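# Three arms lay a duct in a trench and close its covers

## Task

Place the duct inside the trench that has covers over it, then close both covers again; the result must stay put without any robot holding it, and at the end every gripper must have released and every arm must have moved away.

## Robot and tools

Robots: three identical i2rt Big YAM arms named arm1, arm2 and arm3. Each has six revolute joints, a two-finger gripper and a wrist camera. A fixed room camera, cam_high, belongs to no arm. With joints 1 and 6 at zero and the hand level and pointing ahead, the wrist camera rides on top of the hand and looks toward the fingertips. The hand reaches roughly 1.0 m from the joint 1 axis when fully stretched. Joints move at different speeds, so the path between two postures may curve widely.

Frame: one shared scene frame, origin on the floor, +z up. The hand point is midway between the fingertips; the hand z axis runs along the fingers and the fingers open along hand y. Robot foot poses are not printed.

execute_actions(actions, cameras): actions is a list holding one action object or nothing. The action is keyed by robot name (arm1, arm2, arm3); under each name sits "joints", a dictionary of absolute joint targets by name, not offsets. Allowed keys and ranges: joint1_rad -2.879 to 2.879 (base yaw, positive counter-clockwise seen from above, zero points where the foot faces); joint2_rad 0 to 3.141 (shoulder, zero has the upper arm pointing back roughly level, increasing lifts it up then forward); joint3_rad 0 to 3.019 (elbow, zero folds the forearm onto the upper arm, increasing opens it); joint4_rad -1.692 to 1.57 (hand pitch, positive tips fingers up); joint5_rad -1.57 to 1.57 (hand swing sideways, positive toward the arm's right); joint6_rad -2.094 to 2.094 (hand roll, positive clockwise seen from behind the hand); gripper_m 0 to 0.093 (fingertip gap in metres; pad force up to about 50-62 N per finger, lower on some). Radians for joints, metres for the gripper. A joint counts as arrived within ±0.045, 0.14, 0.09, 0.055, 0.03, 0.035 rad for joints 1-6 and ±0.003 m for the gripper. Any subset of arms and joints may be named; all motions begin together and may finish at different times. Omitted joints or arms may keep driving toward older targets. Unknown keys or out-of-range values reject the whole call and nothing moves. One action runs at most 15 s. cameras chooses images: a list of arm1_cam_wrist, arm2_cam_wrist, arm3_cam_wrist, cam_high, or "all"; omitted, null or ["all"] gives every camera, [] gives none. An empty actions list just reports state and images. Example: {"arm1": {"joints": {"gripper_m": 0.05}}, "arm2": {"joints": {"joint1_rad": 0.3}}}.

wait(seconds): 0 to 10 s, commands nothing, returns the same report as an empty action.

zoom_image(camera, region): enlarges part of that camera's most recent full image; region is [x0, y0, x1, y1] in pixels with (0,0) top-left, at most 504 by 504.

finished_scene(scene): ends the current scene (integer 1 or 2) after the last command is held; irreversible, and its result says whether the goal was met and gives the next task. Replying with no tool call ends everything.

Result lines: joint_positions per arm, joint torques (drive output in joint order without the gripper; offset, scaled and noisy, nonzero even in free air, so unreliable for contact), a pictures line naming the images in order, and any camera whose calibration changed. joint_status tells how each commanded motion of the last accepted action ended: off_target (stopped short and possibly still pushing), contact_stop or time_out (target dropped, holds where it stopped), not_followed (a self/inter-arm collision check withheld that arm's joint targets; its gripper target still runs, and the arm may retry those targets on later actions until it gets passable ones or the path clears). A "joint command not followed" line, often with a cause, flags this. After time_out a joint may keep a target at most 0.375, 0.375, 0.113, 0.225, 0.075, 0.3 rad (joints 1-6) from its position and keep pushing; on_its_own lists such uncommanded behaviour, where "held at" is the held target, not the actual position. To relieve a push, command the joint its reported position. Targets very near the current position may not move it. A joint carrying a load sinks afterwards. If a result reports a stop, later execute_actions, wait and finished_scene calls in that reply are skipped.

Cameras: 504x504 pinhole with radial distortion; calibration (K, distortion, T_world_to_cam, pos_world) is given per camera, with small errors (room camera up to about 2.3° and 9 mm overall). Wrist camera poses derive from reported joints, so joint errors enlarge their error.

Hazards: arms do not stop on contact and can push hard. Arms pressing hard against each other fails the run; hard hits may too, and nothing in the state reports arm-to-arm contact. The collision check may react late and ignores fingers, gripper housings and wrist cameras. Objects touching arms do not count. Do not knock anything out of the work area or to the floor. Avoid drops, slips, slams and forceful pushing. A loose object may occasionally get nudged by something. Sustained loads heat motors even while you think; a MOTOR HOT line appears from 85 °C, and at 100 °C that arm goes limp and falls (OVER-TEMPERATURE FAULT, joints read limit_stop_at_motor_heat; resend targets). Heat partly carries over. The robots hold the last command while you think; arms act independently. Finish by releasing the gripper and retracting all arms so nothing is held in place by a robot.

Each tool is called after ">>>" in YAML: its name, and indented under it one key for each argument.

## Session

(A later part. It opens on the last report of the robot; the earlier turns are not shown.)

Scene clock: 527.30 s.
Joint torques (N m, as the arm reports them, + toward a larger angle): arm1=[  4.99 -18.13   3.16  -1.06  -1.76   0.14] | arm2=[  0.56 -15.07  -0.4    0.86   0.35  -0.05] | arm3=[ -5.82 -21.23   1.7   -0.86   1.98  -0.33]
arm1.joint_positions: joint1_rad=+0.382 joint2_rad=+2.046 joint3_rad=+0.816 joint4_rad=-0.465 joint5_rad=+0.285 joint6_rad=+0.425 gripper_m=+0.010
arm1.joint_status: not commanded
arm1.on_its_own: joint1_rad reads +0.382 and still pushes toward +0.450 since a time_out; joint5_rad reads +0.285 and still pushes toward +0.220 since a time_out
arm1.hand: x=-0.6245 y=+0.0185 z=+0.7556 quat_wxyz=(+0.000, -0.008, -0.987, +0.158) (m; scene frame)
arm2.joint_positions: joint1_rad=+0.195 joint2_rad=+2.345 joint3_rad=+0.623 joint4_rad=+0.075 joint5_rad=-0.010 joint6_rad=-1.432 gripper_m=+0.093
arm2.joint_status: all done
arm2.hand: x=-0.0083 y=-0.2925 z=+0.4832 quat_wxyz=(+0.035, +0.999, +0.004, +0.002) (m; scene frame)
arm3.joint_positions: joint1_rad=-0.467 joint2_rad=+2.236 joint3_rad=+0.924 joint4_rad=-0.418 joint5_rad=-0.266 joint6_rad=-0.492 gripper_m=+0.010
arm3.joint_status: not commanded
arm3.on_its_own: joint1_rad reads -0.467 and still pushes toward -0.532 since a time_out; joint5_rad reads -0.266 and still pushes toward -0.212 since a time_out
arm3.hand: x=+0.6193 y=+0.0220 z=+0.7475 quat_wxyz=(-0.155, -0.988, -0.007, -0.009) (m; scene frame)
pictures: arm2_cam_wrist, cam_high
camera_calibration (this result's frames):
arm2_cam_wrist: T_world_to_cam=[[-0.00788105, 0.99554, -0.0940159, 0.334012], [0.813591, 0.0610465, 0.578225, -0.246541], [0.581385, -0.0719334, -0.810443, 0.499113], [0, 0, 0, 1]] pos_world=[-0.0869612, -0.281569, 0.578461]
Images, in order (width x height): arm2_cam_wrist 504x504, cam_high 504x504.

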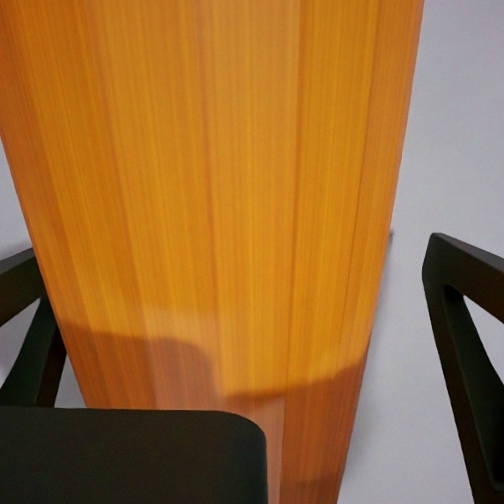

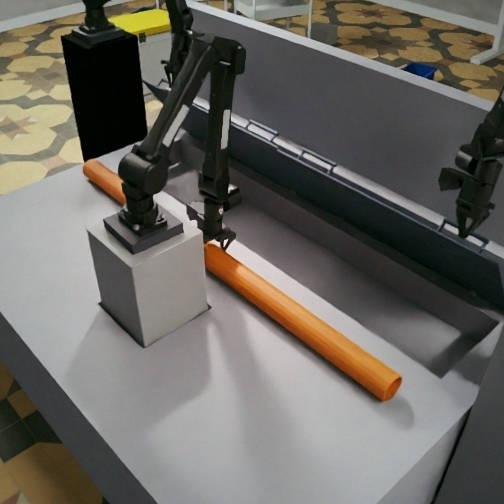

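>>> execute_actions:
  actions:
    - {"arm2":{"joints":{"gripper_m":0.0}}}
  cameras: ["arm2_cam_wrist","cam_high"]

Scene clock: 529.87 s.
Joint torques (N m, as the arm reports them, + toward a larger angle): arm1=[  4.93 -18.07   3.16  -1.07  -1.75   0.13] | arm2=[  0.45 -14.63   0.08   0.8    0.17   0.  ] | arm3=[ -5.67 -21.3    1.71  -0.87   1.98  -0.31]
arm1.joint_positions: joint1_rad=+0.382 joint2_rad=+2.046 joint3_rad=+0.816 joint4_rad=-0.465 joint5_rad=+0.285 joint6_rad=+0.425 gripper_m=+0.010
arm1.joint_status: not commanded
arm1.on_its_own: joint1_rad reads +0.382 and still pushes toward +0.450 since a time_out; joint5_rad reads +0.285 and still pushes toward +0.220 since a time_out
arm1.hand: x=-0.6245 y=+0.0185 z=+0.7556 quat_wxyz=(+0.000, -0.008, -0.987, +0.158) (m; scene frame)
arm2.joint_positions: joint1_rad=+0.195 joint2_rad=+2.345 joint3_rad=+0.615 joint4_rad=+0.076 joint5_rad=-0.006 joint6_rad=-1.435 gripper_m=+0.075
arm2.joint_status: gripper_m off_target (ended at +0.075, target +0.000)
arm2.hand: x=-0.0068 y=-0.2973 z=+0.4838 quat_wxyz=(+0.039, +0.999, +0.005, +0.005) (m; scene frame)
arm3.joint_positions: joint1_rad=-0.467 joint2_rad=+2.236 joint3_rad=+0.924 joint4_rad=-0.418 joint5_rad=-0.266 joint6_rad=-0.492 gripper_m=+0.010
arm3.joint_status: not commanded
arm3.on_its_own: joint1_rad reads -0.467 and still pushes toward -0.532 since a time_out; joint5_rad reads -0.266 and still pushes toward -0.212 since a time_out
arm3.hand: x=+0.6193 y=+0.0220 z=+0.7475 quat_wxyz=(-0.155, -0.988, -0.007, -0.009) (m; scene frame)
pictures: arm2_cam_wrist, cam_high
camera_calibration (this result's frames):
arm2_cam_wrist: T_world_to_cam=[[-0.00993241, 0.994839, -0.100979, 0.341944], [0.810474, 0.0671576, 0.581912, -0.247746], [0.58569, -0.0760613, -0.806958, 0.495539], [0, 0, 0, 1]] pos_world=[-0.0860445, -0.285849, 0.578575]
Images, in order (width x height): arm2_cam_wrist 504x504, cam_high 504x504.

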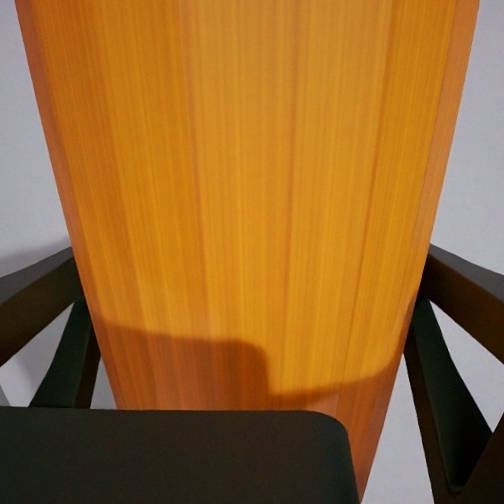

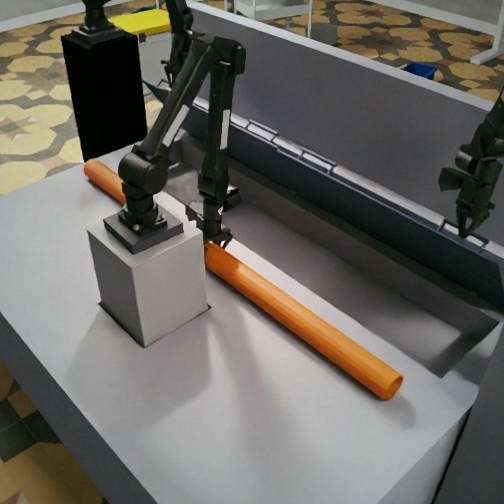

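>>> execute_actions:
  actions:
    - {"arm2":{"joints":{"joint2_rad":2.170,"joint3_rad":0.615,"joint4_rad":-0.010}}}
  cameras: ["arm2_cam_wrist","cam_high"]

Scene clock: 536.37 s.
Joint torques (N m, as the arm reports them, + toward a larger angle): arm1=[  5.17 -18.05   3.15  -1.08  -1.75   0.13] | arm2=[  0.03 -16.86  -1.04  -0.55  -0.26   0.01] | arm3=[ -5.8  -21.23   1.68  -0.89   1.99  -0.31]
arm1.joint_positions: joint1_rad=+0.382 joint2_rad=+2.046 joint3_rad=+0.816 joint4_rad=-0.465 joint5_rad=+0.285 joint6_rad=+0.425 gripper_m=+0.010
arm1.joint_status: not commanded
arm1.on_its_own: joint1_rad reads +0.382 and still pushes toward +0.450 since a time_out; joint5_rad reads +0.285 and still pushes toward +0.220 since a time_out
arm1.hand: x=-0.6245 y=+0.0185 z=+0.7556 quat_wxyz=(+0.000, -0.008, -0.987, +0.158) (m; scene frame)
arm2.joint_positions: joint1_rad=+0.195 joint2_rad=+2.224 joint3_rad=+0.624 joint4_rad=+0.007 joint5_rad=+0.003 joint6_rad=-1.435 gripper_m=+0.075
arm2.joint_status: all done
arm2.hand: x=-0.0106 y=-0.2622 z=+0.5147 quat_wxyz=(+0.008, +1.000, +0.005, +0.005) (m; scene frame)
arm3.joint_positions: joint1_rad=-0.467 joint2_rad=+2.236 joint3_rad=+0.924 joint4_rad=-0.418 joint5_rad=-0.266 joint6_rad=-0.492 gripper_m=+0.010
arm3.joint_status: not commanded
arm3.on_its_own: joint1_rad reads -0.467 and still pushes toward -0.532 since a time_out; joint5_rad reads -0.266 and still pushes toward -0.212 since a time_out
arm3.hand: x=+0.6193 y=+0.0220 z=+0.7475 quat_wxyz=(-0.155, -0.988, -0.007, -0.009) (m; scene frame)
pictures: arm2_cam_wrist, cam_high
camera_calibration (this result's frames):
arm2_cam_wrist: T_world_to_cam=[[-0.0106248, 0.999181, -0.0390535, 0.279379], [0.810413, 0.031483, 0.585012, -0.275992], [0.585763, -0.0254338, -0.810083, 0.540208], [0, 0, 0, 1]] pos_world=[-0.0897977, -0.256721, 0.609983]
Images, in order (width x height): arm2_cam_wrist 504x504, cam_high 504x504.

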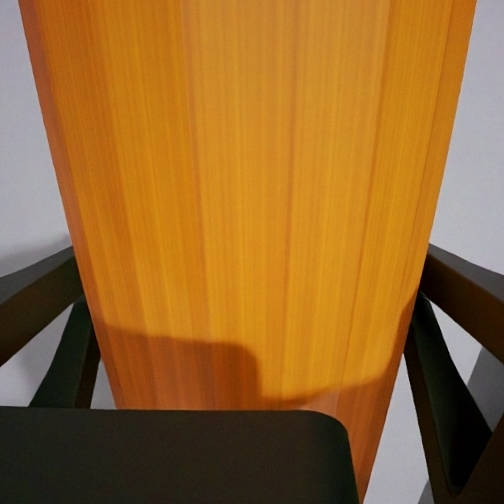

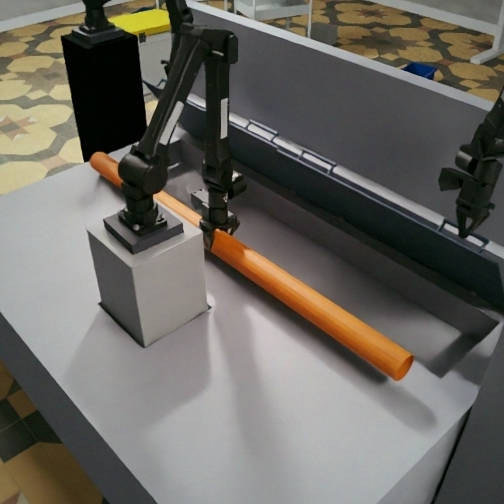

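>>> execute_actions:
  actions:
    - {"arm2":{"joints":{"joint1_rad":0.158,"joint2_rad":2.053,"joint3_rad":0.785,"joint4_rad":-0.235,"joint6_rad":-1.470}}}
  cameras: ["arm2_cam_wrist","cam_high"]

Scene clock: 560.83 s.
Joint torques (N m, as the arm reports them, + toward a larger angle): arm1=[  4.99 -18.17   3.13  -1.07  -1.75   0.15] | arm2=[ -0.13 -18.39   2.51  -0.28  -0.3   -0.02] | arm3=[ -5.67 -21.24   1.73  -0.87   1.98  -0.32]
arm1.joint_positions: joint1_rad=+0.382 joint2_rad=+2.046 joint3_rad=+0.816 joint4_rad=-0.465 joint5_rad=+0.285 joint6_rad=+0.425 gripper_m=+0.010
arm1.joint_status: not commanded
arm1.on_its_own: joint1_rad reads +0.382 and still pushes toward +0.450 since a time_out; joint5_rad reads +0.285 and still pushes toward +0.220 since a time_out
arm1.hand: x=-0.6245 y=+0.0185 z=+0.7556 quat_wxyz=(+0.000, -0.008, -0.987, +0.158) (m; scene frame)
arm2.joint_positions: joint1_rad=+0.163 joint2_rad=+2.117 joint3_rad=+0.766 joint4_rad=-0.225 joint5_rad=+0.004 joint6_rad=-1.463 gripper_m=+0.075
arm2.joint_status: all done
arm2.hand: x=-0.0093 y=-0.1922 z=+0.5530 quat_wxyz=(-0.001, +1.000, +0.004, +0.004) (m; scene frame)
arm3.joint_positions: joint1_rad=-0.467 joint2_rad=+2.236 joint3_rad=+0.924 joint4_rad=-0.418 joint5_rad=-0.266 joint6_rad=-0.492 gripper_m=+0.010
arm3.joint_status: not commanded
arm3.on_its_own: joint1_rad reads -0.467 and still pushes toward -0.532 since a time_out; joint5_rad reads -0.266 and still pushes toward -0.212 since a time_out
arm3.hand: x=+0.6193 y=+0.0220 z=+0.7475 quat_wxyz=(-0.155, -0.988, -0.007, -0.009) (m; scene frame)
pictures: arm2_cam_wrist, cam_high
camera_calibration (this result's frames):
arm2_cam_wrist: T_world_to_cam=[[-0.00696001, 0.99974, -0.0217326, 0.201501], [0.81186, 0.0183377, 0.583564, -0.303335], [0.58381, -0.0135822, -0.811776, 0.575435], [0, 0, 0, 1]] pos_world=[-0.0882773, -0.18807, 0.648519]
Images, in order (width x height): arm2_cam_wrist 504x504, cam_high 504x504.

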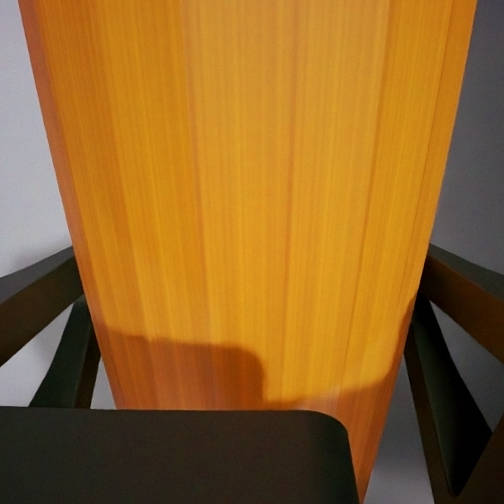

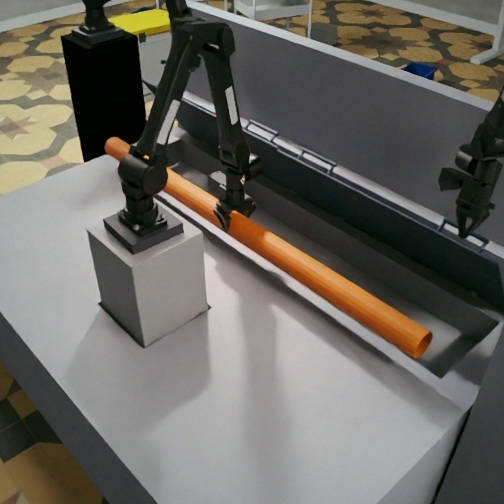

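>>> execute_actions:
  actions:
    - {"arm2":{"joints":{"joint1_rad":0.124,"joint2_rad":2.170,"joint3_rad":1.078,"joint4_rad":-0.170,"joint5_rad":0.015,"joint6_rad":-1.507}}}
  cameras: ["arm2_cam_wrist","cam_high"]

Scene clock: 563.30 s.
Joint torques (N m, as the arm reports them, + toward a larger angle): arm1=[  4.91 -17.7    3.14  -0.95  -1.5    0.12] | arm2=[  0.07 -23.28   6.51   0.95  -0.27   0.01] | arm3=[ -4.3  -19.75   1.78  -0.5    1.37  -0.22]
arm1.joint_positions: joint1_rad=+0.385 joint2_rad=+2.042 joint3_rad=+0.817 joint4_rad=-0.468 joint5_rad=+0.277 joint6_rad=+0.427 gripper_m=+0.010
arm1.joint_status: not commanded
arm1.on_its_own: joint1_rad reads +0.385 and still pushes toward +0.450 since a time_out; joint5_rad reads +0.277 and still pushes toward +0.220 since a time_out
arm1.hand: x=-0.6244 y=+0.0209 z=+0.7566 quat_wxyz=(+0.001, -0.008, -0.988, +0.154) (m; scene frame)
arm2.joint_positions: joint1_rad=+0.127 joint2_rad=+2.246 joint3_rad=+1.019 joint4_rad=-0.186 joint5_rad=+0.018 joint6_rad=-1.502 gripper_m=+0.075
arm2.joint_status: all done
arm2.hand: x=-0.0036 y=-0.0710 z=+0.5349 quat_wxyz=(-0.083, +0.997, +0.005, +0.005) (m; scene frame)
arm3.joint_positions: joint1_rad=-0.483 joint2_rad=+2.221 joint3_rad=+0.924 joint4_rad=-0.426 joint5_rad=-0.251 joint6_rad=-0.503 gripper_m=+0.010
arm3.joint_status: not commanded
arm3.on_its_own: joint1_rad reads -0.483 and still pushes toward -0.532 since a time_out; joint5_rad reads -0.251 and still pushes toward -0.212 since a time_out
arm3.hand: x=+0.6191 y=+0.0318 z=+0.7525 quat_wxyz=(-0.147, -0.989, -0.005, -0.007) (m; scene frame)
pictures: arm2_cam_wrist, cam_high
camera_calibration (this result's frames):
arm2_cam_wrist: T_world_to_cam=[[-0.00954206, 0.989945, 0.141128, -0.00783481], [0.810987, -0.0749039, 0.58025, -0.304506], [0.584987, 0.119989, -0.802118, 0.5634], [0, 0, 0, 1]] pos_world=[-0.0827064, -0.0826547, 0.629708]
Images, in order (width x height): arm2_cam_wrist 504x504, cam_high 504x504.

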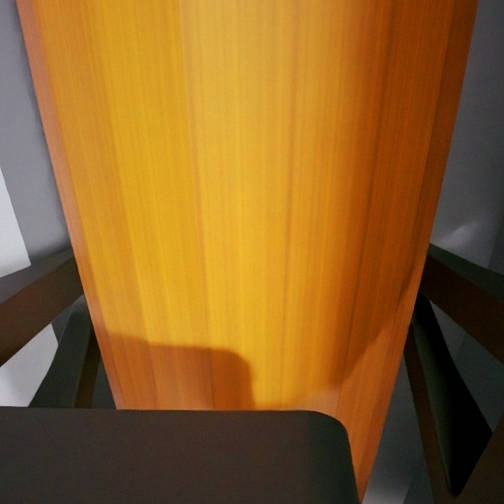

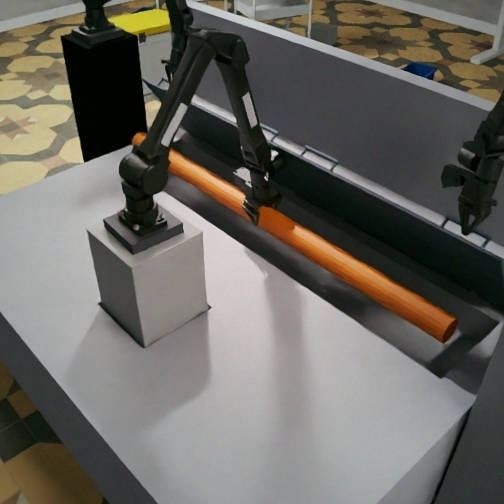

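>>> zoom_image:
  camera: "cam_high"
  region: [190, 90, 370, 270]

Region (190, 90, 370, 270) of cam_high's 504x504 image, scaled by 2.800, with more detail than that image has.

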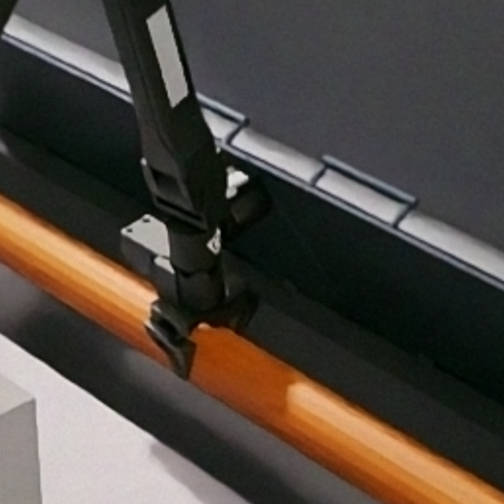

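>>> execute_actions:
  actions:
    - {"arm2":{"joints":{"joint2_rad":2.335,"joint3_rad":1.065,"joint4_rad":-0.075}}}
  cameras: ["arm2_cam_wrist","cam_high"]

Scene clock: 586.20 s.
Joint torques (N m, as the arm reports them, + toward a larger angle): arm1=[  4.99 -17.73   3.11  -0.91  -1.49   0.12] | arm2=[  0.28 -23.04   3.08   1.02  -0.28  -0.01] | arm3=[ -4.29 -19.76   1.78  -0.51   1.4   -0.21]
arm1.joint_positions: joint1_rad=+0.385 joint2_rad=+2.042 joint3_rad=+0.817 joint4_rad=-0.468 joint5_rad=+0.277 joint6_rad=+0.427 gripper_m=+0.010
arm1.joint_status: not commanded
arm1.on_its_own: joint1_rad reads +0.385 and still pushes toward +0.450 since a time_out; joint5_rad reads +0.277 and still pushes toward +0.220 since a time_out
arm1.hand: x=-0.6244 y=+0.0209 z=+0.7566 quat_wxyz=(+0.001, -0.008, -0.988, +0.154) (m; scene frame)
arm2.joint_positions: joint1_rad=+0.127 joint2_rad=+2.414 joint3_rad=+1.039 joint4_rad=-0.095 joint5_rad=+0.018 joint6_rad=-1.502 gripper_m=+0.075
arm2.joint_status: all done
arm2.hand: x=-0.0010 y=-0.1005 z=+0.4658 quat_wxyz=(-0.054, +0.998, +0.005, +0.007) (m; scene frame)
arm3.joint_positions: joint1_rad=-0.483 joint2_rad=+2.221 joint3_rad=+0.924 joint4_rad=-0.426 joint5_rad=-0.252 joint6_rad=-0.503 gripper_m=+0.010
arm3.joint_status: not commanded
arm3.on_its_own: joint1_rad reads -0.483 and still pushes toward -0.532 since a time_out; joint5_rad reads -0.252 and still pushes toward -0.212 since a time_out
arm3.hand: x=+0.6191 y=+0.0317 z=+0.7526 quat_wxyz=(-0.147, -0.989, -0.005, -0.006) (m; scene frame)
pictures: arm2_cam_wrist, cam_high
camera_calibration (this result's frames):
arm2_cam_wrist: T_world_to_cam=[[-0.0102122, 0.996379, 0.0844112, 0.0582624], [0.808322, -0.0414683, 0.587279, -0.268646], [0.588652, 0.0742288, -0.804971, 0.506701], [0, 0, 0, 1]] pos_world=[-0.0805236, -0.106804, 0.560732]
Images, in order (width x height): arm2_cam_wrist 504x504, cam_high 504x504.

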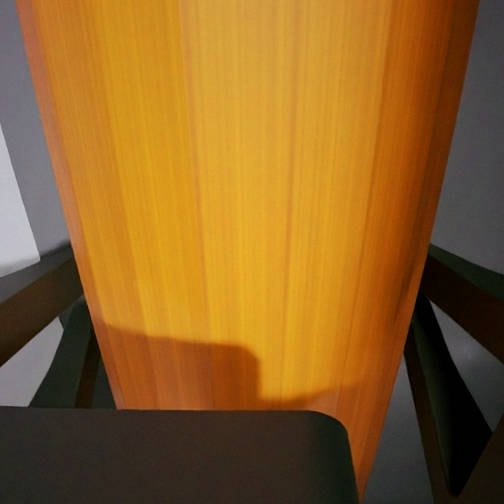

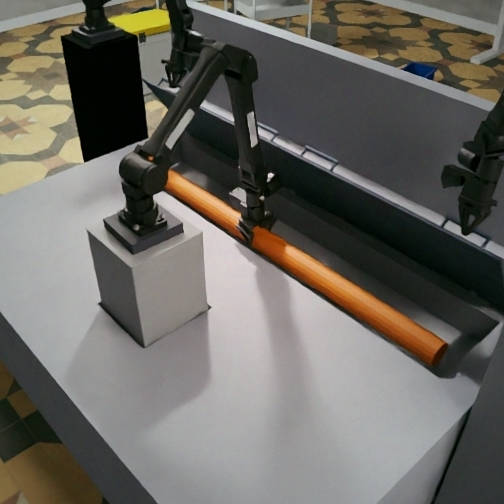

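>>> execute_actions:
  actions:
    - {"arm2":{"joints":{"joint3_rad":1.146,"joint4_rad":-0.160}}}
  cameras: ["arm2_cam_wrist","cam_high"]

Scene clock: 591.90 s.
Joint torques (N m, as the arm reports them, + toward a larger angle): arm1=[  4.96 -17.75   3.14  -0.96  -1.51   0.12] | arm2=[  0.51 -24.     3.64  -0.06  -0.27   0.03] | arm3=[ -4.34 -19.85   1.79  -0.5    1.41  -0.22]
arm1.joint_positions: joint1_rad=+0.385 joint2_rad=+2.042 joint3_rad=+0.817 joint4_rad=-0.468 joint5_rad=+0.277 joint6_rad=+0.427 gripper_m=+0.010
arm1.joint_status: not commanded
arm1.on_its_own: joint1_rad reads +0.385 and still pushes toward +0.450 since a time_out; joint5_rad reads +0.277 and still pushes toward +0.220 since a time_out
arm1.hand: x=-0.6244 y=+0.0209 z=+0.7566 quat_wxyz=(+0.001, -0.008, -0.988, +0.154) (m; scene frame)
arm2.joint_positions: joint1_rad=+0.127 joint2_rad=+2.414 joint3_rad=+1.122 joint4_rad=-0.154 joint5_rad=+0.018 joint6_rad=-1.502 gripper_m=+0.075
arm2.joint_status: all done
arm2.hand: x=-0.0039 y=-0.0638 z=+0.4742 quat_wxyz=(-0.066, +0.998, +0.005, +0.006) (m; scene frame)
arm3.joint_positions: joint1_rad=-0.483 joint2_rad=+2.221 joint3_rad=+0.924 joint4_rad=-0.426 joint5_rad=-0.252 joint6_rad=-0.503 gripper_m=+0.010
arm3.joint_status: not commanded
arm3.on_its_own: joint1_rad reads -0.483 and still pushes toward -0.532 since a time_out; joint5_rad reads -0.252 and still pushes toward -0.212 since a time_out
arm3.hand: x=+0.6191 y=+0.0317 z=+0.7526 quat_wxyz=(-0.147, -0.989, -0.005, -0.006) (m; scene frame)
pictures: arm2_cam_wrist, cam_high
camera_calibration (this result's frames):
arm2_cam_wrist: T_world_to_cam=[[-0.0101224, 0.994069, 0.108275, 0.00948438], [0.80944, -0.0554305, 0.58458, -0.269279], [0.587115, 0.0935593, -0.804079, 0.513273], [0, 0, 0, 1]] pos_world=[-0.0832888, -0.0723759, 0.5691]
Images, in order (width x height): arm2_cam_wrist 504x504, cam_high 504x504.

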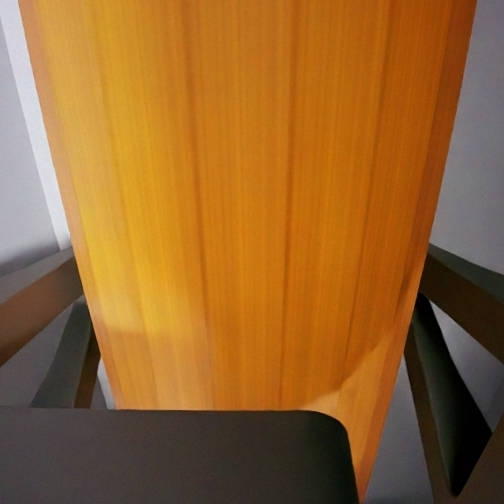

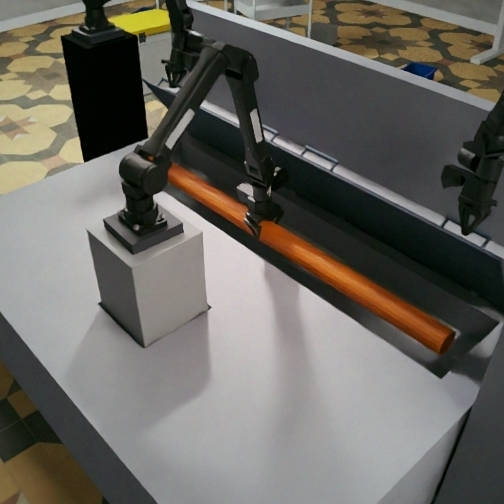

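>>> execute_actions:
  actions:
    - {"arm2":{"joints":{"joint2_rad":2.445,"joint3_rad":1.254}}}
  cameras: ["arm2_cam_wrist","cam_high"]

Scene clock: 597.57 s.
Joint torques (N m, as the arm reports them, + toward a larger angle): arm1=[  4.91 -17.76   3.15  -0.96  -1.49   0.11] | arm2=[  0.4  -23.6    3.94   0.19  -0.29   0.  ] | arm3=[ -4.16 -19.88   1.76  -0.52   1.41  -0.21]
arm1.joint_positions: joint1_rad=+0.385 joint2_rad=+2.042 joint3_rad=+0.817 joint4_rad=-0.468 joint5_rad=+0.277 joint6_rad=+0.427 gripper_m=+0.010
arm1.joint_status: not commanded
arm1.on_its_own: joint1_rad reads +0.385 and still pushes toward +0.450 since a time_out; joint5_rad reads +0.277 and still pushes toward +0.220 since a time_out
arm1.hand: x=-0.6244 y=+0.0209 z=+0.7566 quat_wxyz=(+0.001, -0.008, -0.988, +0.154) (m; scene frame)
arm2.joint_positions: joint1_rad=+0.127 joint2_rad=+2.508 joint3_rad=+1.225 joint4_rad=-0.160 joint5_rad=+0.018 joint6_rad=-1.502 gripper_m=+0.075
arm2.joint_status: all done
arm2.hand: x=-0.0055 y=-0.0425 z=+0.4436 quat_wxyz=(-0.067, +0.998, +0.005, +0.006) (m; scene frame)
arm3.joint_positions: joint1_rad=-0.483 joint2_rad=+2.221 joint3_rad=+0.924 joint4_rad=-0.426 joint5_rad=-0.252 joint6_rad=-0.503 gripper_m=+0.010
arm3.joint_status: not commanded
arm3.on_its_own: joint1_rad reads -0.483 and still pushes toward -0.532 since a time_out; joint5_rad reads -0.252 and still pushes toward -0.212 since a time_out
arm3.hand: x=+0.6191 y=+0.0317 z=+0.7526 quat_wxyz=(-0.147, -0.989, -0.005, -0.006) (m; scene frame)
pictures: arm2_cam_wrist, cam_high
camera_calibration (this result's frames):
arm2_cam_wrist: T_world_to_cam=[[-0.0101096, 0.993778, 0.110923, -0.00960152], [0.809565, -0.0569777, 0.584259, -0.248834], [0.586944, 0.0957056, -0.803951, 0.487596], [0, 0, 0, 1]] pos_world=[-0.0848414, -0.0513018, 0.538452]
Images, in order (width x height): arm2_cam_wrist 504x504, cam_high 504x504.

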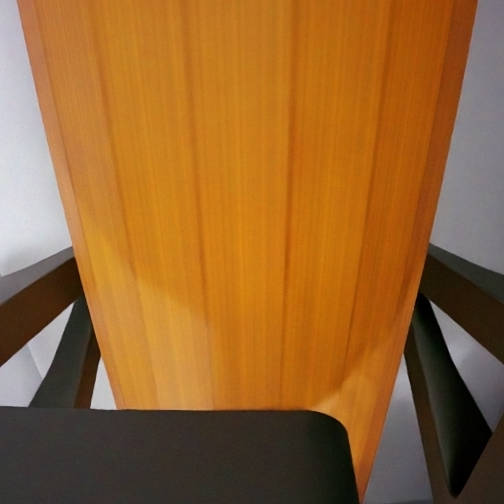

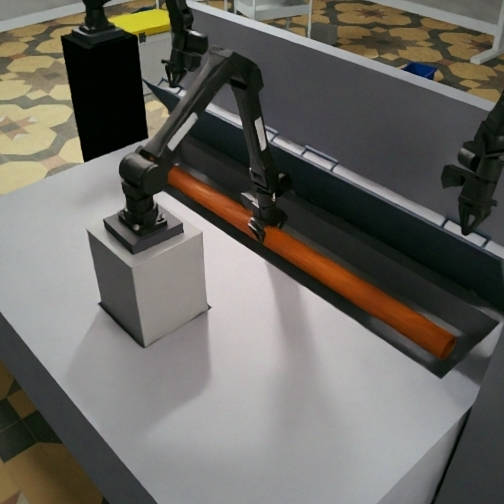

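>>> execute_actions:
  actions:
    - {"arm2":{"joints":{"joint2_rad":2.545,"joint3_rad":1.342}}}
  cameras: ["arm2_cam_wrist","cam_high"]

Scene clock: 600.90 s.
Joint torques (N m, as the arm reports them, + toward a larger angle): arm1=[  4.79 -17.72   3.15  -0.91  -1.5    0.12] | arm2=[  0.56 -25.14   3.93   0.16  -0.3    0.03] | arm3=[ -4.33 -19.9    1.77  -0.49   1.4   -0.21]
arm1.joint_positions: joint1_rad=+0.385 joint2_rad=+2.042 joint3_rad=+0.817 joint4_rad=-0.468 joint5_rad=+0.277 joint6_rad=+0.427 gripper_m=+0.010
arm1.joint_status: not commanded
arm1.on_its_own: joint1_rad reads +0.385 and still pushes toward +0.450 since a time_out; joint5_rad reads +0.277 and still pushes toward +0.220 since a time_out
arm1.hand: x=-0.6244 y=+0.0209 z=+0.7566 quat_wxyz=(+0.001, -0.008, -0.988, +0.154) (m; scene frame)
arm2.joint_positions: joint1_rad=+0.127 joint2_rad=+2.615 joint3_rad=+1.314 joint4_rad=-0.160 joint5_rad=+0.018 joint6_rad=-1.503 gripper_m=+0.075
arm2.joint_status: all done
arm2.hand: x=-0.0058 y=-0.0368 z=+0.4036 quat_wxyz=(-0.059, +0.998, +0.005, +0.007) (m; scene frame)
arm3.joint_positions: joint1_rad=-0.483 joint2_rad=+2.221 joint3_rad=+0.924 joint4_rad=-0.426 joint5_rad=-0.252 joint6_rad=-0.503 gripper_m=+0.010
arm3.joint_status: not commanded
arm3.on_its_own: joint1_rad reads -0.483 and still pushes toward -0.532 since a time_out; joint5_rad reads -0.252 and still pushes toward -0.212 since a time_out
arm3.hand: x=+0.6191 y=+0.0317 z=+0.7526 quat_wxyz=(-0.147, -0.989, -0.005, -0.006) (m; scene frame)
pictures: arm2_cam_wrist, cam_high
camera_calibration (this result's frames):
arm2_cam_wrist: T_world_to_cam=[[-0.0105647, 0.995563, 0.0935032, -0.00373465], [0.80874, -0.0464856, 0.586327, -0.225389], [0.588072, 0.0818141, -0.80466, 0.454898], [0, 0, 0, 1]] pos_world=[-0.0852705, -0.0439763, 0.498539]
Images, in order (width x height): arm2_cam_wrist 504x504, cam_high 504x504.

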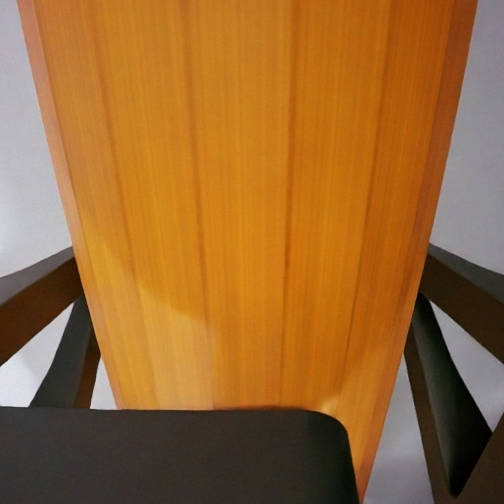

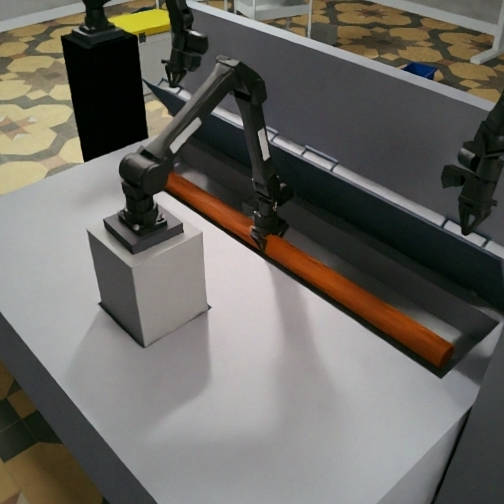

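>>> execute_actions:
  actions:
    - {"arm2":{"joints":{"joint2_rad":2.598,"joint3_rad":1.399}}}
  cameras: ["arm2_cam_wrist","cam_high"]

Scene clock: 603.47 s.
Joint torques (N m, as the arm reports them, + toward a larger angle): arm1=[  4.95 -17.71   3.16  -0.94  -1.49   0.12] | arm2=[  0.19 -24.51   4.34   0.08  -0.3    0.03] | arm3=[ -4.27 -19.81   1.8   -0.53   1.4   -0.21]
arm1.joint_positions: joint1_rad=+0.385 joint2_rad=+2.042 joint3_rad=+0.817 joint4_rad=-0.468 joint5_rad=+0.277 joint6_rad=+0.427 gripper_m=+0.010
arm1.joint_status: not commanded
arm1.on_its_own: joint1_rad reads +0.385 and still pushes toward +0.450 since a time_out; joint5_rad reads +0.277 and still pushes toward +0.220 since a time_out
arm1.hand: x=-0.6244 y=+0.0209 z=+0.7566 quat_wxyz=(+0.001, -0.008, -0.988, +0.154) (m; scene frame)
arm2.joint_positions: joint1_rad=+0.127 joint2_rad=+2.657 joint3_rad=+1.364 joint4_rad=-0.160 joint5_rad=+0.018 joint6_rad=-1.503 gripper_m=+0.075
arm2.joint_status: all done
arm2.hand: x=-0.0065 y=-0.0271 z=+0.3892 quat_wxyz=(-0.062, +0.998, +0.005, +0.006) (m; scene frame)
arm3.joint_positions: joint1_rad=-0.483 joint2_rad=+2.221 joint3_rad=+0.924 joint4_rad=-0.426 joint5_rad=-0.252 joint6_rad=-0.503 gripper_m=+0.010
arm3.joint_status: not commanded
arm3.on_its_own: joint1_rad reads -0.483 and still pushes toward -0.532 since a time_out; joint5_rad reads -0.252 and still pushes toward -0.212 since a time_out
arm3.hand: x=+0.6191 y=+0.0317 z=+0.7526 quat_wxyz=(-0.147, -0.989, -0.005, -0.006) (m; scene frame)
pictures: arm2_cam_wrist, cam_high
camera_calibration (this result's frames):
arm2_cam_wrist: T_world_to_cam=[[-0.0105372, 0.994861, 0.1007, -0.014921], [0.809077, -0.0506962, 0.585512, -0.215701], [0.587608, 0.0876437, -0.804385, 0.442974], [0, 0, 0, 1]] pos_world=[-0.0859332, -0.0349148, 0.484119]
Images, in order (width x height): arm2_cam_wrist 504x504, cam_high 504x504.

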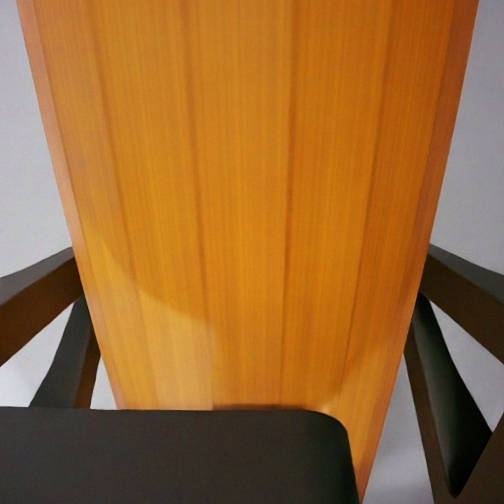

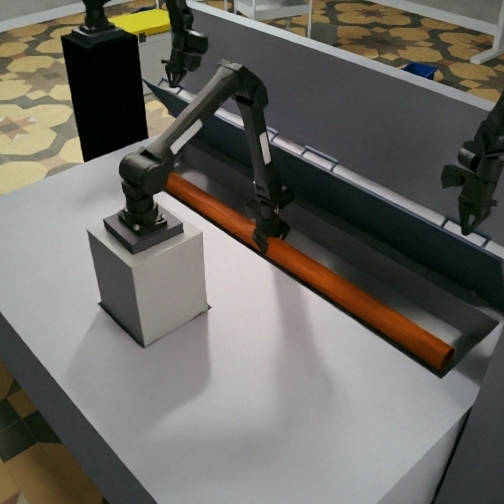

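>>> execute_actions:
  actions:
    - {"arm2":{"joints":{"joint2_rad":2.643,"joint3_rad":1.433}}}
  cameras: ["arm2_cam_wrist","cam_high"]

Scene clock: 609.13 s.
Joint torques (N m, as the arm reports them, + toward a larger angle): arm1=[  4.85 -17.71   3.14  -0.97  -1.49   0.13] | arm2=[ -0.06 -22.8    4.97   0.33  -0.24   0.03] | arm3=[ -4.23 -19.84   1.81  -0.49   1.41  -0.21]
arm1.joint_positions: joint1_rad=+0.385 joint2_rad=+2.042 joint3_rad=+0.817 joint4_rad=-0.468 joint5_rad=+0.277 joint6_rad=+0.427 gripper_m=+0.010
arm1.joint_status: not commanded
arm1.on_its_own: joint1_rad reads +0.385 and still pushes toward +0.450 since a time_out; joint5_rad reads +0.277 and still pushes toward +0.220 since a time_out
arm1.hand: x=-0.6244 y=+0.0209 z=+0.7566 quat_wxyz=(+0.001, -0.008, -0.988, +0.154) (m; scene frame)
arm2.joint_positions: joint1_rad=+0.127 joint2_rad=+2.679 joint3_rad=+1.389 joint4_rad=-0.162 joint5_rad=+0.018 joint6_rad=-1.504 gripper_m=+0.075
arm2.joint_status: all done
arm2.hand: x=-0.0069 y=-0.0229 z=+0.3816 quat_wxyz=(-0.063, +0.998, +0.006, +0.006) (m; scene frame)
arm3.joint_positions: joint1_rad=-0.483 joint2_rad=+2.221 joint3_rad=+0.924 joint4_rad=-0.426 joint5_rad=-0.252 joint6_rad=-0.503 gripper_m=+0.010
arm3.joint_status: not commanded
arm3.on_its_own: joint1_rad reads -0.483 and still pushes toward -0.532 since a time_out; joint5_rad reads -0.252 and still pushes toward -0.212 since a time_out
arm3.hand: x=+0.6191 y=+0.0317 z=+0.7526 quat_wxyz=(-0.147, -0.989, -0.005, -0.006) (m; scene frame)
pictures: arm2_cam_wrist, cam_high
camera_calibration (this result's frames):
arm2_cam_wrist: T_world_to_cam=[[-0.0116835, 0.994698, 0.102174, -0.0188209], [0.809345, -0.0505991, 0.58515, -0.210624], [0.587217, 0.0895302, -0.804463, 0.436806], [0, 0, 0, 1]] pos_world=[-0.0862521, -0.0310436, 0.476564]
Images, in order (width x height): arm2_cam_wrist 504x504, cam_high 504x504.

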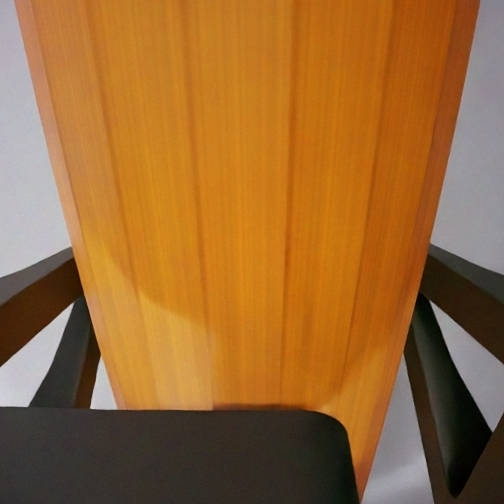

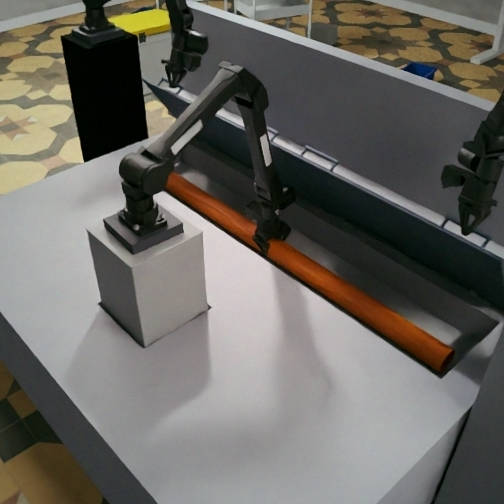

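>>> execute_actions:
  actions:
    - {"arm2":{"joints":{"joint2_rad":2.675,"joint3_rad":1.425}}}
  cameras: ["arm2_cam_wrist","cam_high"]

Scene clock: 611.23 s.
Joint torques (N m, as the arm reports them, + toward a larger angle): arm1=[  4.84 -17.71   3.14  -0.94  -1.5    0.12] | arm2=[  0.28 -20.11   4.43   0.41  -0.24   0.04] | arm3=[ -4.47 -19.85   1.79  -0.49   1.4   -0.21]
arm1.joint_positions: joint1_rad=+0.385 joint2_rad=+2.042 joint3_rad=+0.817 joint4_rad=-0.468 joint5_rad=+0.277 joint6_rad=+0.427 gripper_m=+0.010
arm1.joint_status: not commanded
arm1.on_its_own: joint1_rad reads +0.385 and still pushes toward +0.450 since a time_out; joint5_rad reads +0.277 and still pushes toward +0.220 since a time_out
arm1.hand: x=-0.6244 y=+0.0209 z=+0.7566 quat_wxyz=(+0.001, -0.008, -0.988, +0.154) (m; scene frame)
arm2.joint_positions: joint1_rad=+0.127 joint2_rad=+2.679 joint3_rad=+1.389 joint4_rad=-0.162 joint5_rad=+0.018 joint6_rad=-1.504 gripper_m=+0.075
arm2.joint_status: all done
arm2.hand: x=-0.0069 y=-0.0231 z=+0.3814 quat_wxyz=(-0.063, +0.998, +0.006, +0.006) (m; scene frame)
arm3.joint_positions: joint1_rad=-0.483 joint2_rad=+2.221 joint3_rad=+0.924 joint4_rad=-0.426 joint5_rad=-0.252 joint6_rad=-0.503 gripper_m=+0.010
arm3.joint_status: not commanded
arm3.on_its_own: joint1_rad reads -0.483 and still pushes toward -0.532 since a time_out; joint5_rad reads -0.252 and still pushes toward -0.212 since a time_out
arm3.hand: x=+0.6191 y=+0.0317 z=+0.7526 quat_wxyz=(-0.147, -0.989, -0.005, -0.006) (m; scene frame)
pictures: arm2_cam_wrist, cam_high
camera_calibration (this result's frames):
arm2_cam_wrist: T_world_to_cam=[[-0.0116851, 0.994737, 0.101795, -0.0184666], [0.809327, -0.0503778, 0.585194, -0.210545], [0.587242, 0.0892234, -0.804479, 0.436657], [0, 0, 0, 1]] pos_world=[-0.0862391, -0.0311974, 0.476371]
Images, in order (width x height): arm2_cam_wrist 504x504, cam_high 504x504.

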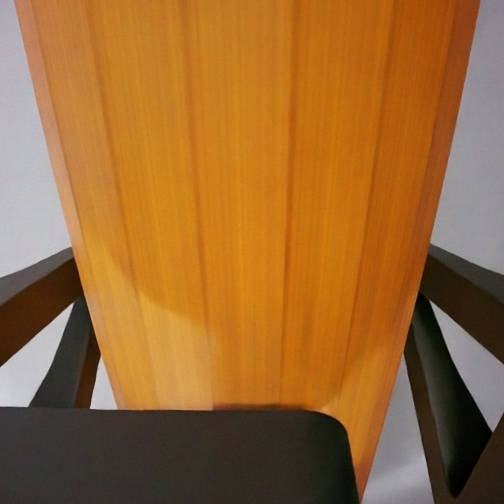

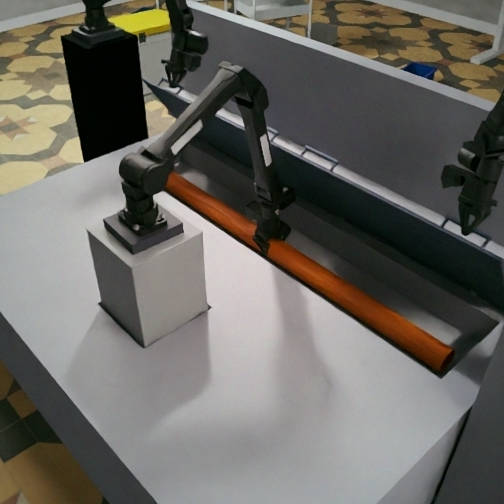

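>>> execute_actions:
  actions:
    - {"arm2":{"joints":{"gripper_m":0.092}}}
  cameras: ["arm2_cam_wrist","cam_high"]

Scene clock: 612.77 s.
Joint torques (N m, as the arm reports them, + toward a larger angle): arm1=[  4.88 -17.55   3.16  -0.97  -1.49   0.12] | arm2=[  0.52 -20.31   3.36   0.37  -0.25   0.04] | arm3=[ -4.24 -19.9    1.77  -0.46   1.41  -0.22]
arm1.joint_positions: joint1_rad=+0.385 joint2_rad=+2.042 joint3_rad=+0.817 joint4_rad=-0.468 joint5_rad=+0.277 joint6_rad=+0.427 gripper_m=+0.010
arm1.joint_status: not commanded
arm1.on_its_own: joint1_rad reads +0.385 and still pushes toward +0.450 since a time_out; joint5_rad reads +0.277 and still pushes toward +0.220 since a time_out
arm1.hand: x=-0.6244 y=+0.0209 z=+0.7566 quat_wxyz=(+0.001, -0.008, -0.988, +0.154) (m; scene frame)
arm2.joint_positions: joint1_rad=+0.127 joint2_rad=+2.679 joint3_rad=+1.406 joint4_rad=-0.162 joint5_rad=+0.018 joint6_rad=-1.504 gripper_m=+0.092
arm2.joint_status: all done
arm2.hand: x=-0.0077 y=-0.0129 z=+0.3838 quat_wxyz=(-0.071, +0.997, +0.006, +0.006) (m; scene frame)
arm3.joint_positions: joint1_rad=-0.483 joint2_rad=+2.221 joint3_rad=+0.924 joint4_rad=-0.426 joint5_rad=-0.252 joint6_rad=-0.503 gripper_m=+0.010
arm3.joint_status: not commanded
arm3.on_its_own: joint1_rad reads -0.483 and still pushes toward -0.532 since a time_out; joint5_rad reads -0.252 and still pushes toward -0.212 since a time_out
arm3.hand: x=+0.6191 y=+0.0317 z=+0.7526 quat_wxyz=(-0.147, -0.989, -0.005, -0.006) (m; scene frame)
pictures: arm2_cam_wrist, cam_high
camera_calibration (this result's frames):
arm2_cam_wrist: T_world_to_cam=[[-0.011604, 0.992893, 0.118439, -0.0352718], [0.810107, -0.0600998, 0.583194, -0.210132], [0.586168, 0.102716, -0.803652, 0.438016], [0, 0, 0, 1]] pos_world=[-0.0869308, -0.0225991, 0.478738]
Images, in order (width x height): arm2_cam_wrist 504x504, cam_high 504x504.

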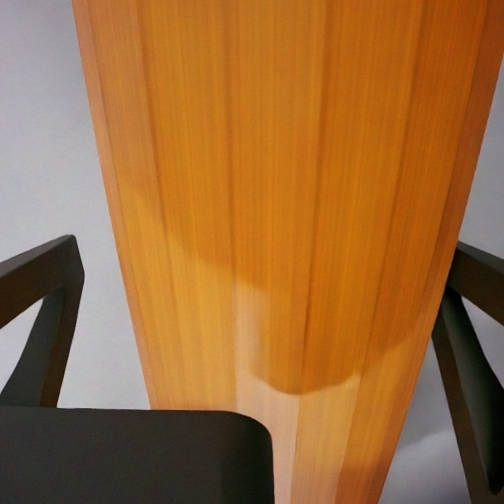

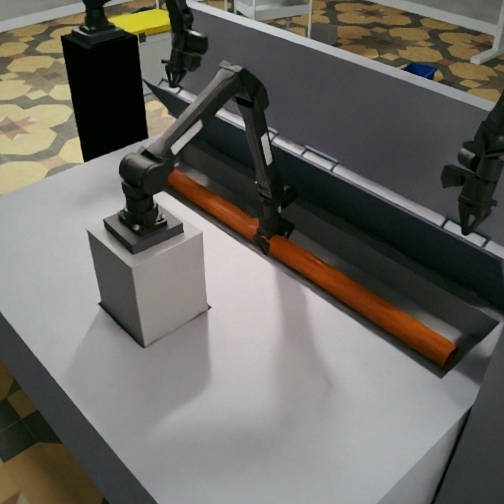

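>>> execute_actions:
  actions:
    - {"arm2":{"joints":{"joint2_rad":2.517,"joint3_rad":1.250}}}
  cameras: ["arm2_cam_wrist","cam_high"]

Scene clock: 622.53 s.
Joint torques (N m, as the arm reports them, + toward a larger angle): arm1=[  4.93 -17.7    3.14  -0.95  -1.49   0.12] | arm2=[ -0.19 -19.68   2.69   0.25  -0.18   0.04] | arm3=[ -4.22 -19.86   1.77  -0.5    1.41  -0.21]
arm1.joint_positions: joint1_rad=+0.385 joint2_rad=+2.042 joint3_rad=+0.817 joint4_rad=-0.468 joint5_rad=+0.277 joint6_rad=+0.427 gripper_m=+0.010
arm1.joint_status: not commanded
arm1.on_its_own: joint1_rad reads +0.385 and still pushes toward +0.450 since a time_out; joint5_rad reads +0.277 and still pushes toward +0.220 since a time_out
arm1.hand: x=-0.6244 y=+0.0209 z=+0.7566 quat_wxyz=(+0.001, -0.008, -0.988, +0.154) (m; scene frame)
arm2.joint_positions: joint1_rad=+0.127 joint2_rad=+2.534 joint3_rad=+1.241 joint4_rad=-0.160 joint5_rad=+0.016 joint6_rad=-1.504 gripper_m=+0.092
arm2.joint_status: all done
arm2.hand: x=-0.0057 y=-0.0440 z=+0.4335 quat_wxyz=(-0.063, +0.998, +0.006, +0.005) (m; scene frame)
arm3.joint_positions: joint1_rad=-0.483 joint2_rad=+2.221 joint3_rad=+0.924 joint4_rad=-0.426 joint5_rad=-0.252 joint6_rad=-0.503 gripper_m=+0.010
arm3.joint_status: not commanded
arm3.on_its_own: joint1_rad reads -0.483 and still pushes toward -0.532 since a time_out; joint5_rad reads -0.252 and still pushes toward -0.212 since a time_out
arm3.hand: x=+0.6191 y=+0.0317 z=+0.7526 quat_wxyz=(-0.147, -0.989, -0.005, -0.006) (m; scene frame)
pictures: arm2_cam_wrist, cam_high
camera_calibration (this result's frames):
arm2_cam_wrist: T_world_to_cam=[[-0.0121031, 0.994781, 0.10131, -0.00281276], [0.810192, -0.0496239, 0.58406, -0.242506], [0.586039, 0.0891492, -0.805364, 0.480095], [0, 0, 0, 1]] pos_world=[-0.0849114, -0.0520361, 0.528574]
Images, in order (width x height): arm2_cam_wrist 504x504, cam_high 504x504.

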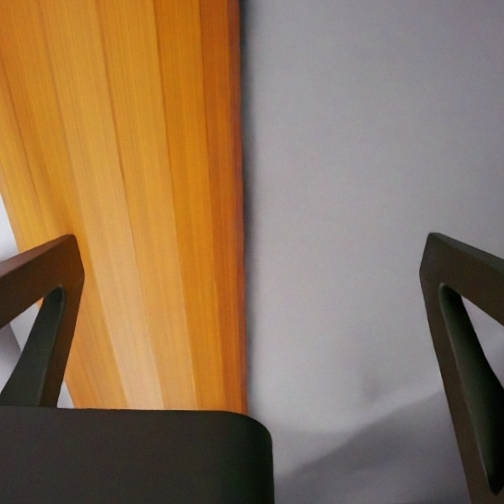

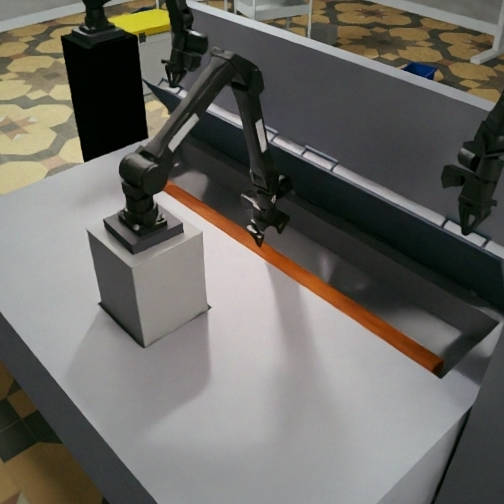

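>>> execute_actions:
  actions:
    - {"arm2":{"joints":{"joint2_rad":2.462,"joint3_rad":1.190}}}
  cameras: ["arm2_cam_wrist"]

Scene clock: 629.20 s.
Joint torques (N m, as the arm reports them, + toward a larger angle): arm1=[  4.93 -17.78   3.15  -0.96  -1.49   0.12] | arm2=[  0.45 -21.71   2.06   0.26  -0.17   0.05] | arm3=[ -4.28 -19.91   1.77  -0.49   1.41  -0.21]
arm1.joint_positions: joint1_rad=+0.385 joint2_rad=+2.042 joint3_rad=+0.817 joint4_rad=-0.468 joint5_rad=+0.277 joint6_rad=+0.427 gripper_m=+0.010
arm1.joint_status: not commanded
arm1.on_its_own: joint1_rad reads +0.385 and still pushes toward +0.450 since a time_out; joint5_rad reads +0.277 and still pushes toward +0.220 since a time_out
arm1.hand: x=-0.6244 y=+0.0209 z=+0.7566 quat_wxyz=(+0.001, -0.008, -0.988, +0.154) (m; scene frame)
arm2.joint_positions: joint1_rad=+0.127 joint2_rad=+2.493 joint3_rad=+1.188 joint4_rad=-0.160 joint5_rad=+0.016 joint6_rad=-1.504 gripper_m=+0.092
arm2.joint_status: all done
arm2.hand: x=-0.0046 y=-0.0583 z=+0.4460 quat_wxyz=(-0.057, +0.998, +0.006, +0.006) (m; scene frame)
arm3.joint_positions: joint1_rad=-0.483 joint2_rad=+2.221 joint3_rad=+0.924 joint4_rad=-0.426 joint5_rad=-0.252 joint6_rad=-0.503 gripper_m=+0.010
arm3.joint_status: not commanded
arm3.on_its_own: joint1_rad reads -0.483 and still pushes toward -0.532 since a time_out; joint5_rad reads -0.252 and still pushes toward -0.212 since a time_out
arm3.hand: x=+0.6191 y=+0.0317 z=+0.7526 quat_wxyz=(-0.147, -0.989, -0.005, -0.006) (m; scene frame)
pictures: arm2_cam_wrist
camera_calibration (this result's frames):
arm2_cam_wrist: T_world_to_cam=[[-0.0121477, 0.995941, 0.0891853, 0.0156927], [0.809625, -0.0425469, 0.585403, -0.251567], [0.586821, 0.079318, -0.805822, 0.490402], [0, 0, 0, 1]] pos_world=[-0.0839131, -0.0652301, 0.541045]
Images, in order (width x height): arm2_cam_wrist 504x504.

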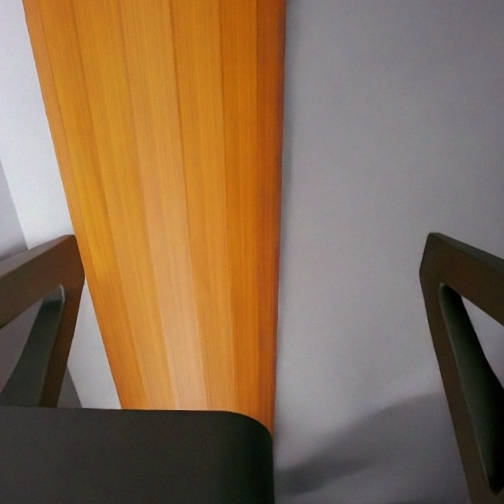

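>>> execute_actions:
  actions:
    - {"arm2":{"joints":{"joint2_rad":2.315,"joint3_rad":1.060}}}
  cameras: ["arm2_cam_wrist","cam_high"]

Scene clock: 632.03 s.
Joint torques (N m, as the arm reports them, + toward a larger angle): arm1=[  5.06 -17.76   3.16  -0.93  -1.48   0.11] | arm2=[  0.75 -18.02   2.79   0.31  -0.18   0.03] | arm3=[ -4.33 -19.93   1.75  -0.5    1.41  -0.22]
arm1.joint_positions: joint1_rad=+0.385 joint2_rad=+2.042 joint3_rad=+0.817 joint4_rad=-0.468 joint5_rad=+0.277 joint6_rad=+0.427 gripper_m=+0.010
arm1.joint_status: not commanded
arm1.on_its_own: joint1_rad reads +0.385 and still pushes toward +0.450 since a time_out; joint5_rad reads +0.277 and still pushes toward +0.220 since a time_out
arm1.hand: x=-0.6244 y=+0.0209 z=+0.7566 quat_wxyz=(+0.001, -0.008, -0.988, +0.154) (m; scene frame)
arm2.joint_positions: joint1_rad=+0.127 joint2_rad=+2.326 joint3_rad=+1.057 joint4_rad=-0.160 joint5_rad=+0.016 joint6_rad=-1.504 gripper_m=+0.092
arm2.joint_status: all done
arm2.hand: x=-0.0038 y=-0.0709 z=+0.5051 quat_wxyz=(-0.074, +0.997, +0.006, +0.005) (m; scene frame)
arm3.joint_positions: joint1_rad=-0.483 joint2_rad=+2.221 joint3_rad=+0.924 joint4_rad=-0.426 joint5_rad=-0.252 joint6_rad=-0.503 gripper_m=+0.010
arm3.joint_status: not commanded
arm3.on_its_own: joint1_rad reads -0.483 and still pushes toward -0.532 since a time_out; joint5_rad reads -0.252 and still pushes toward -0.212 since a time_out
arm3.hand: x=+0.6191 y=+0.0317 z=+0.7526 quat_wxyz=(-0.147, -0.989, -0.005, -0.006) (m; scene frame)
pictures: arm2_cam_wrist, cam_high
camera_calibration (this result's frames):
arm2_cam_wrist: T_world_to_cam=[[-0.0119879, 0.99221, 0.124001, 0.00510606], [0.811253, -0.062847, 0.581308, -0.286668], [0.584573, 0.107564, -0.804179, 0.539716], [0, 0, 0, 1]] pos_world=[-0.0828815, -0.0811367, 0.600038]
Images, in order (width x height): arm2_cam_wrist 504x504, cam_high 504x504.

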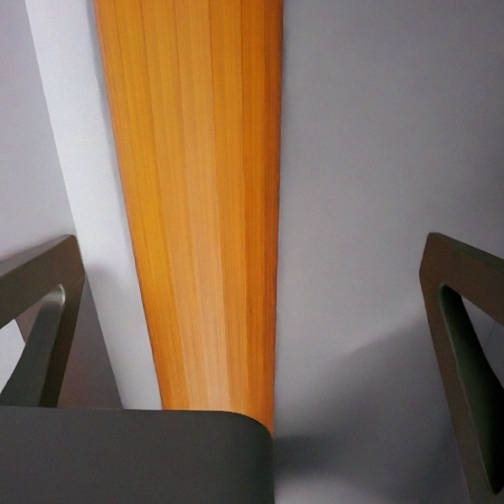

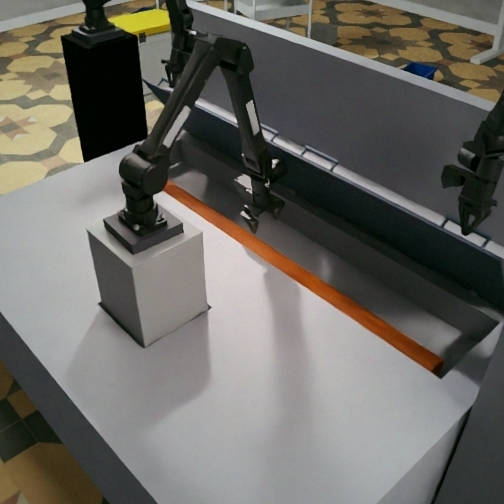

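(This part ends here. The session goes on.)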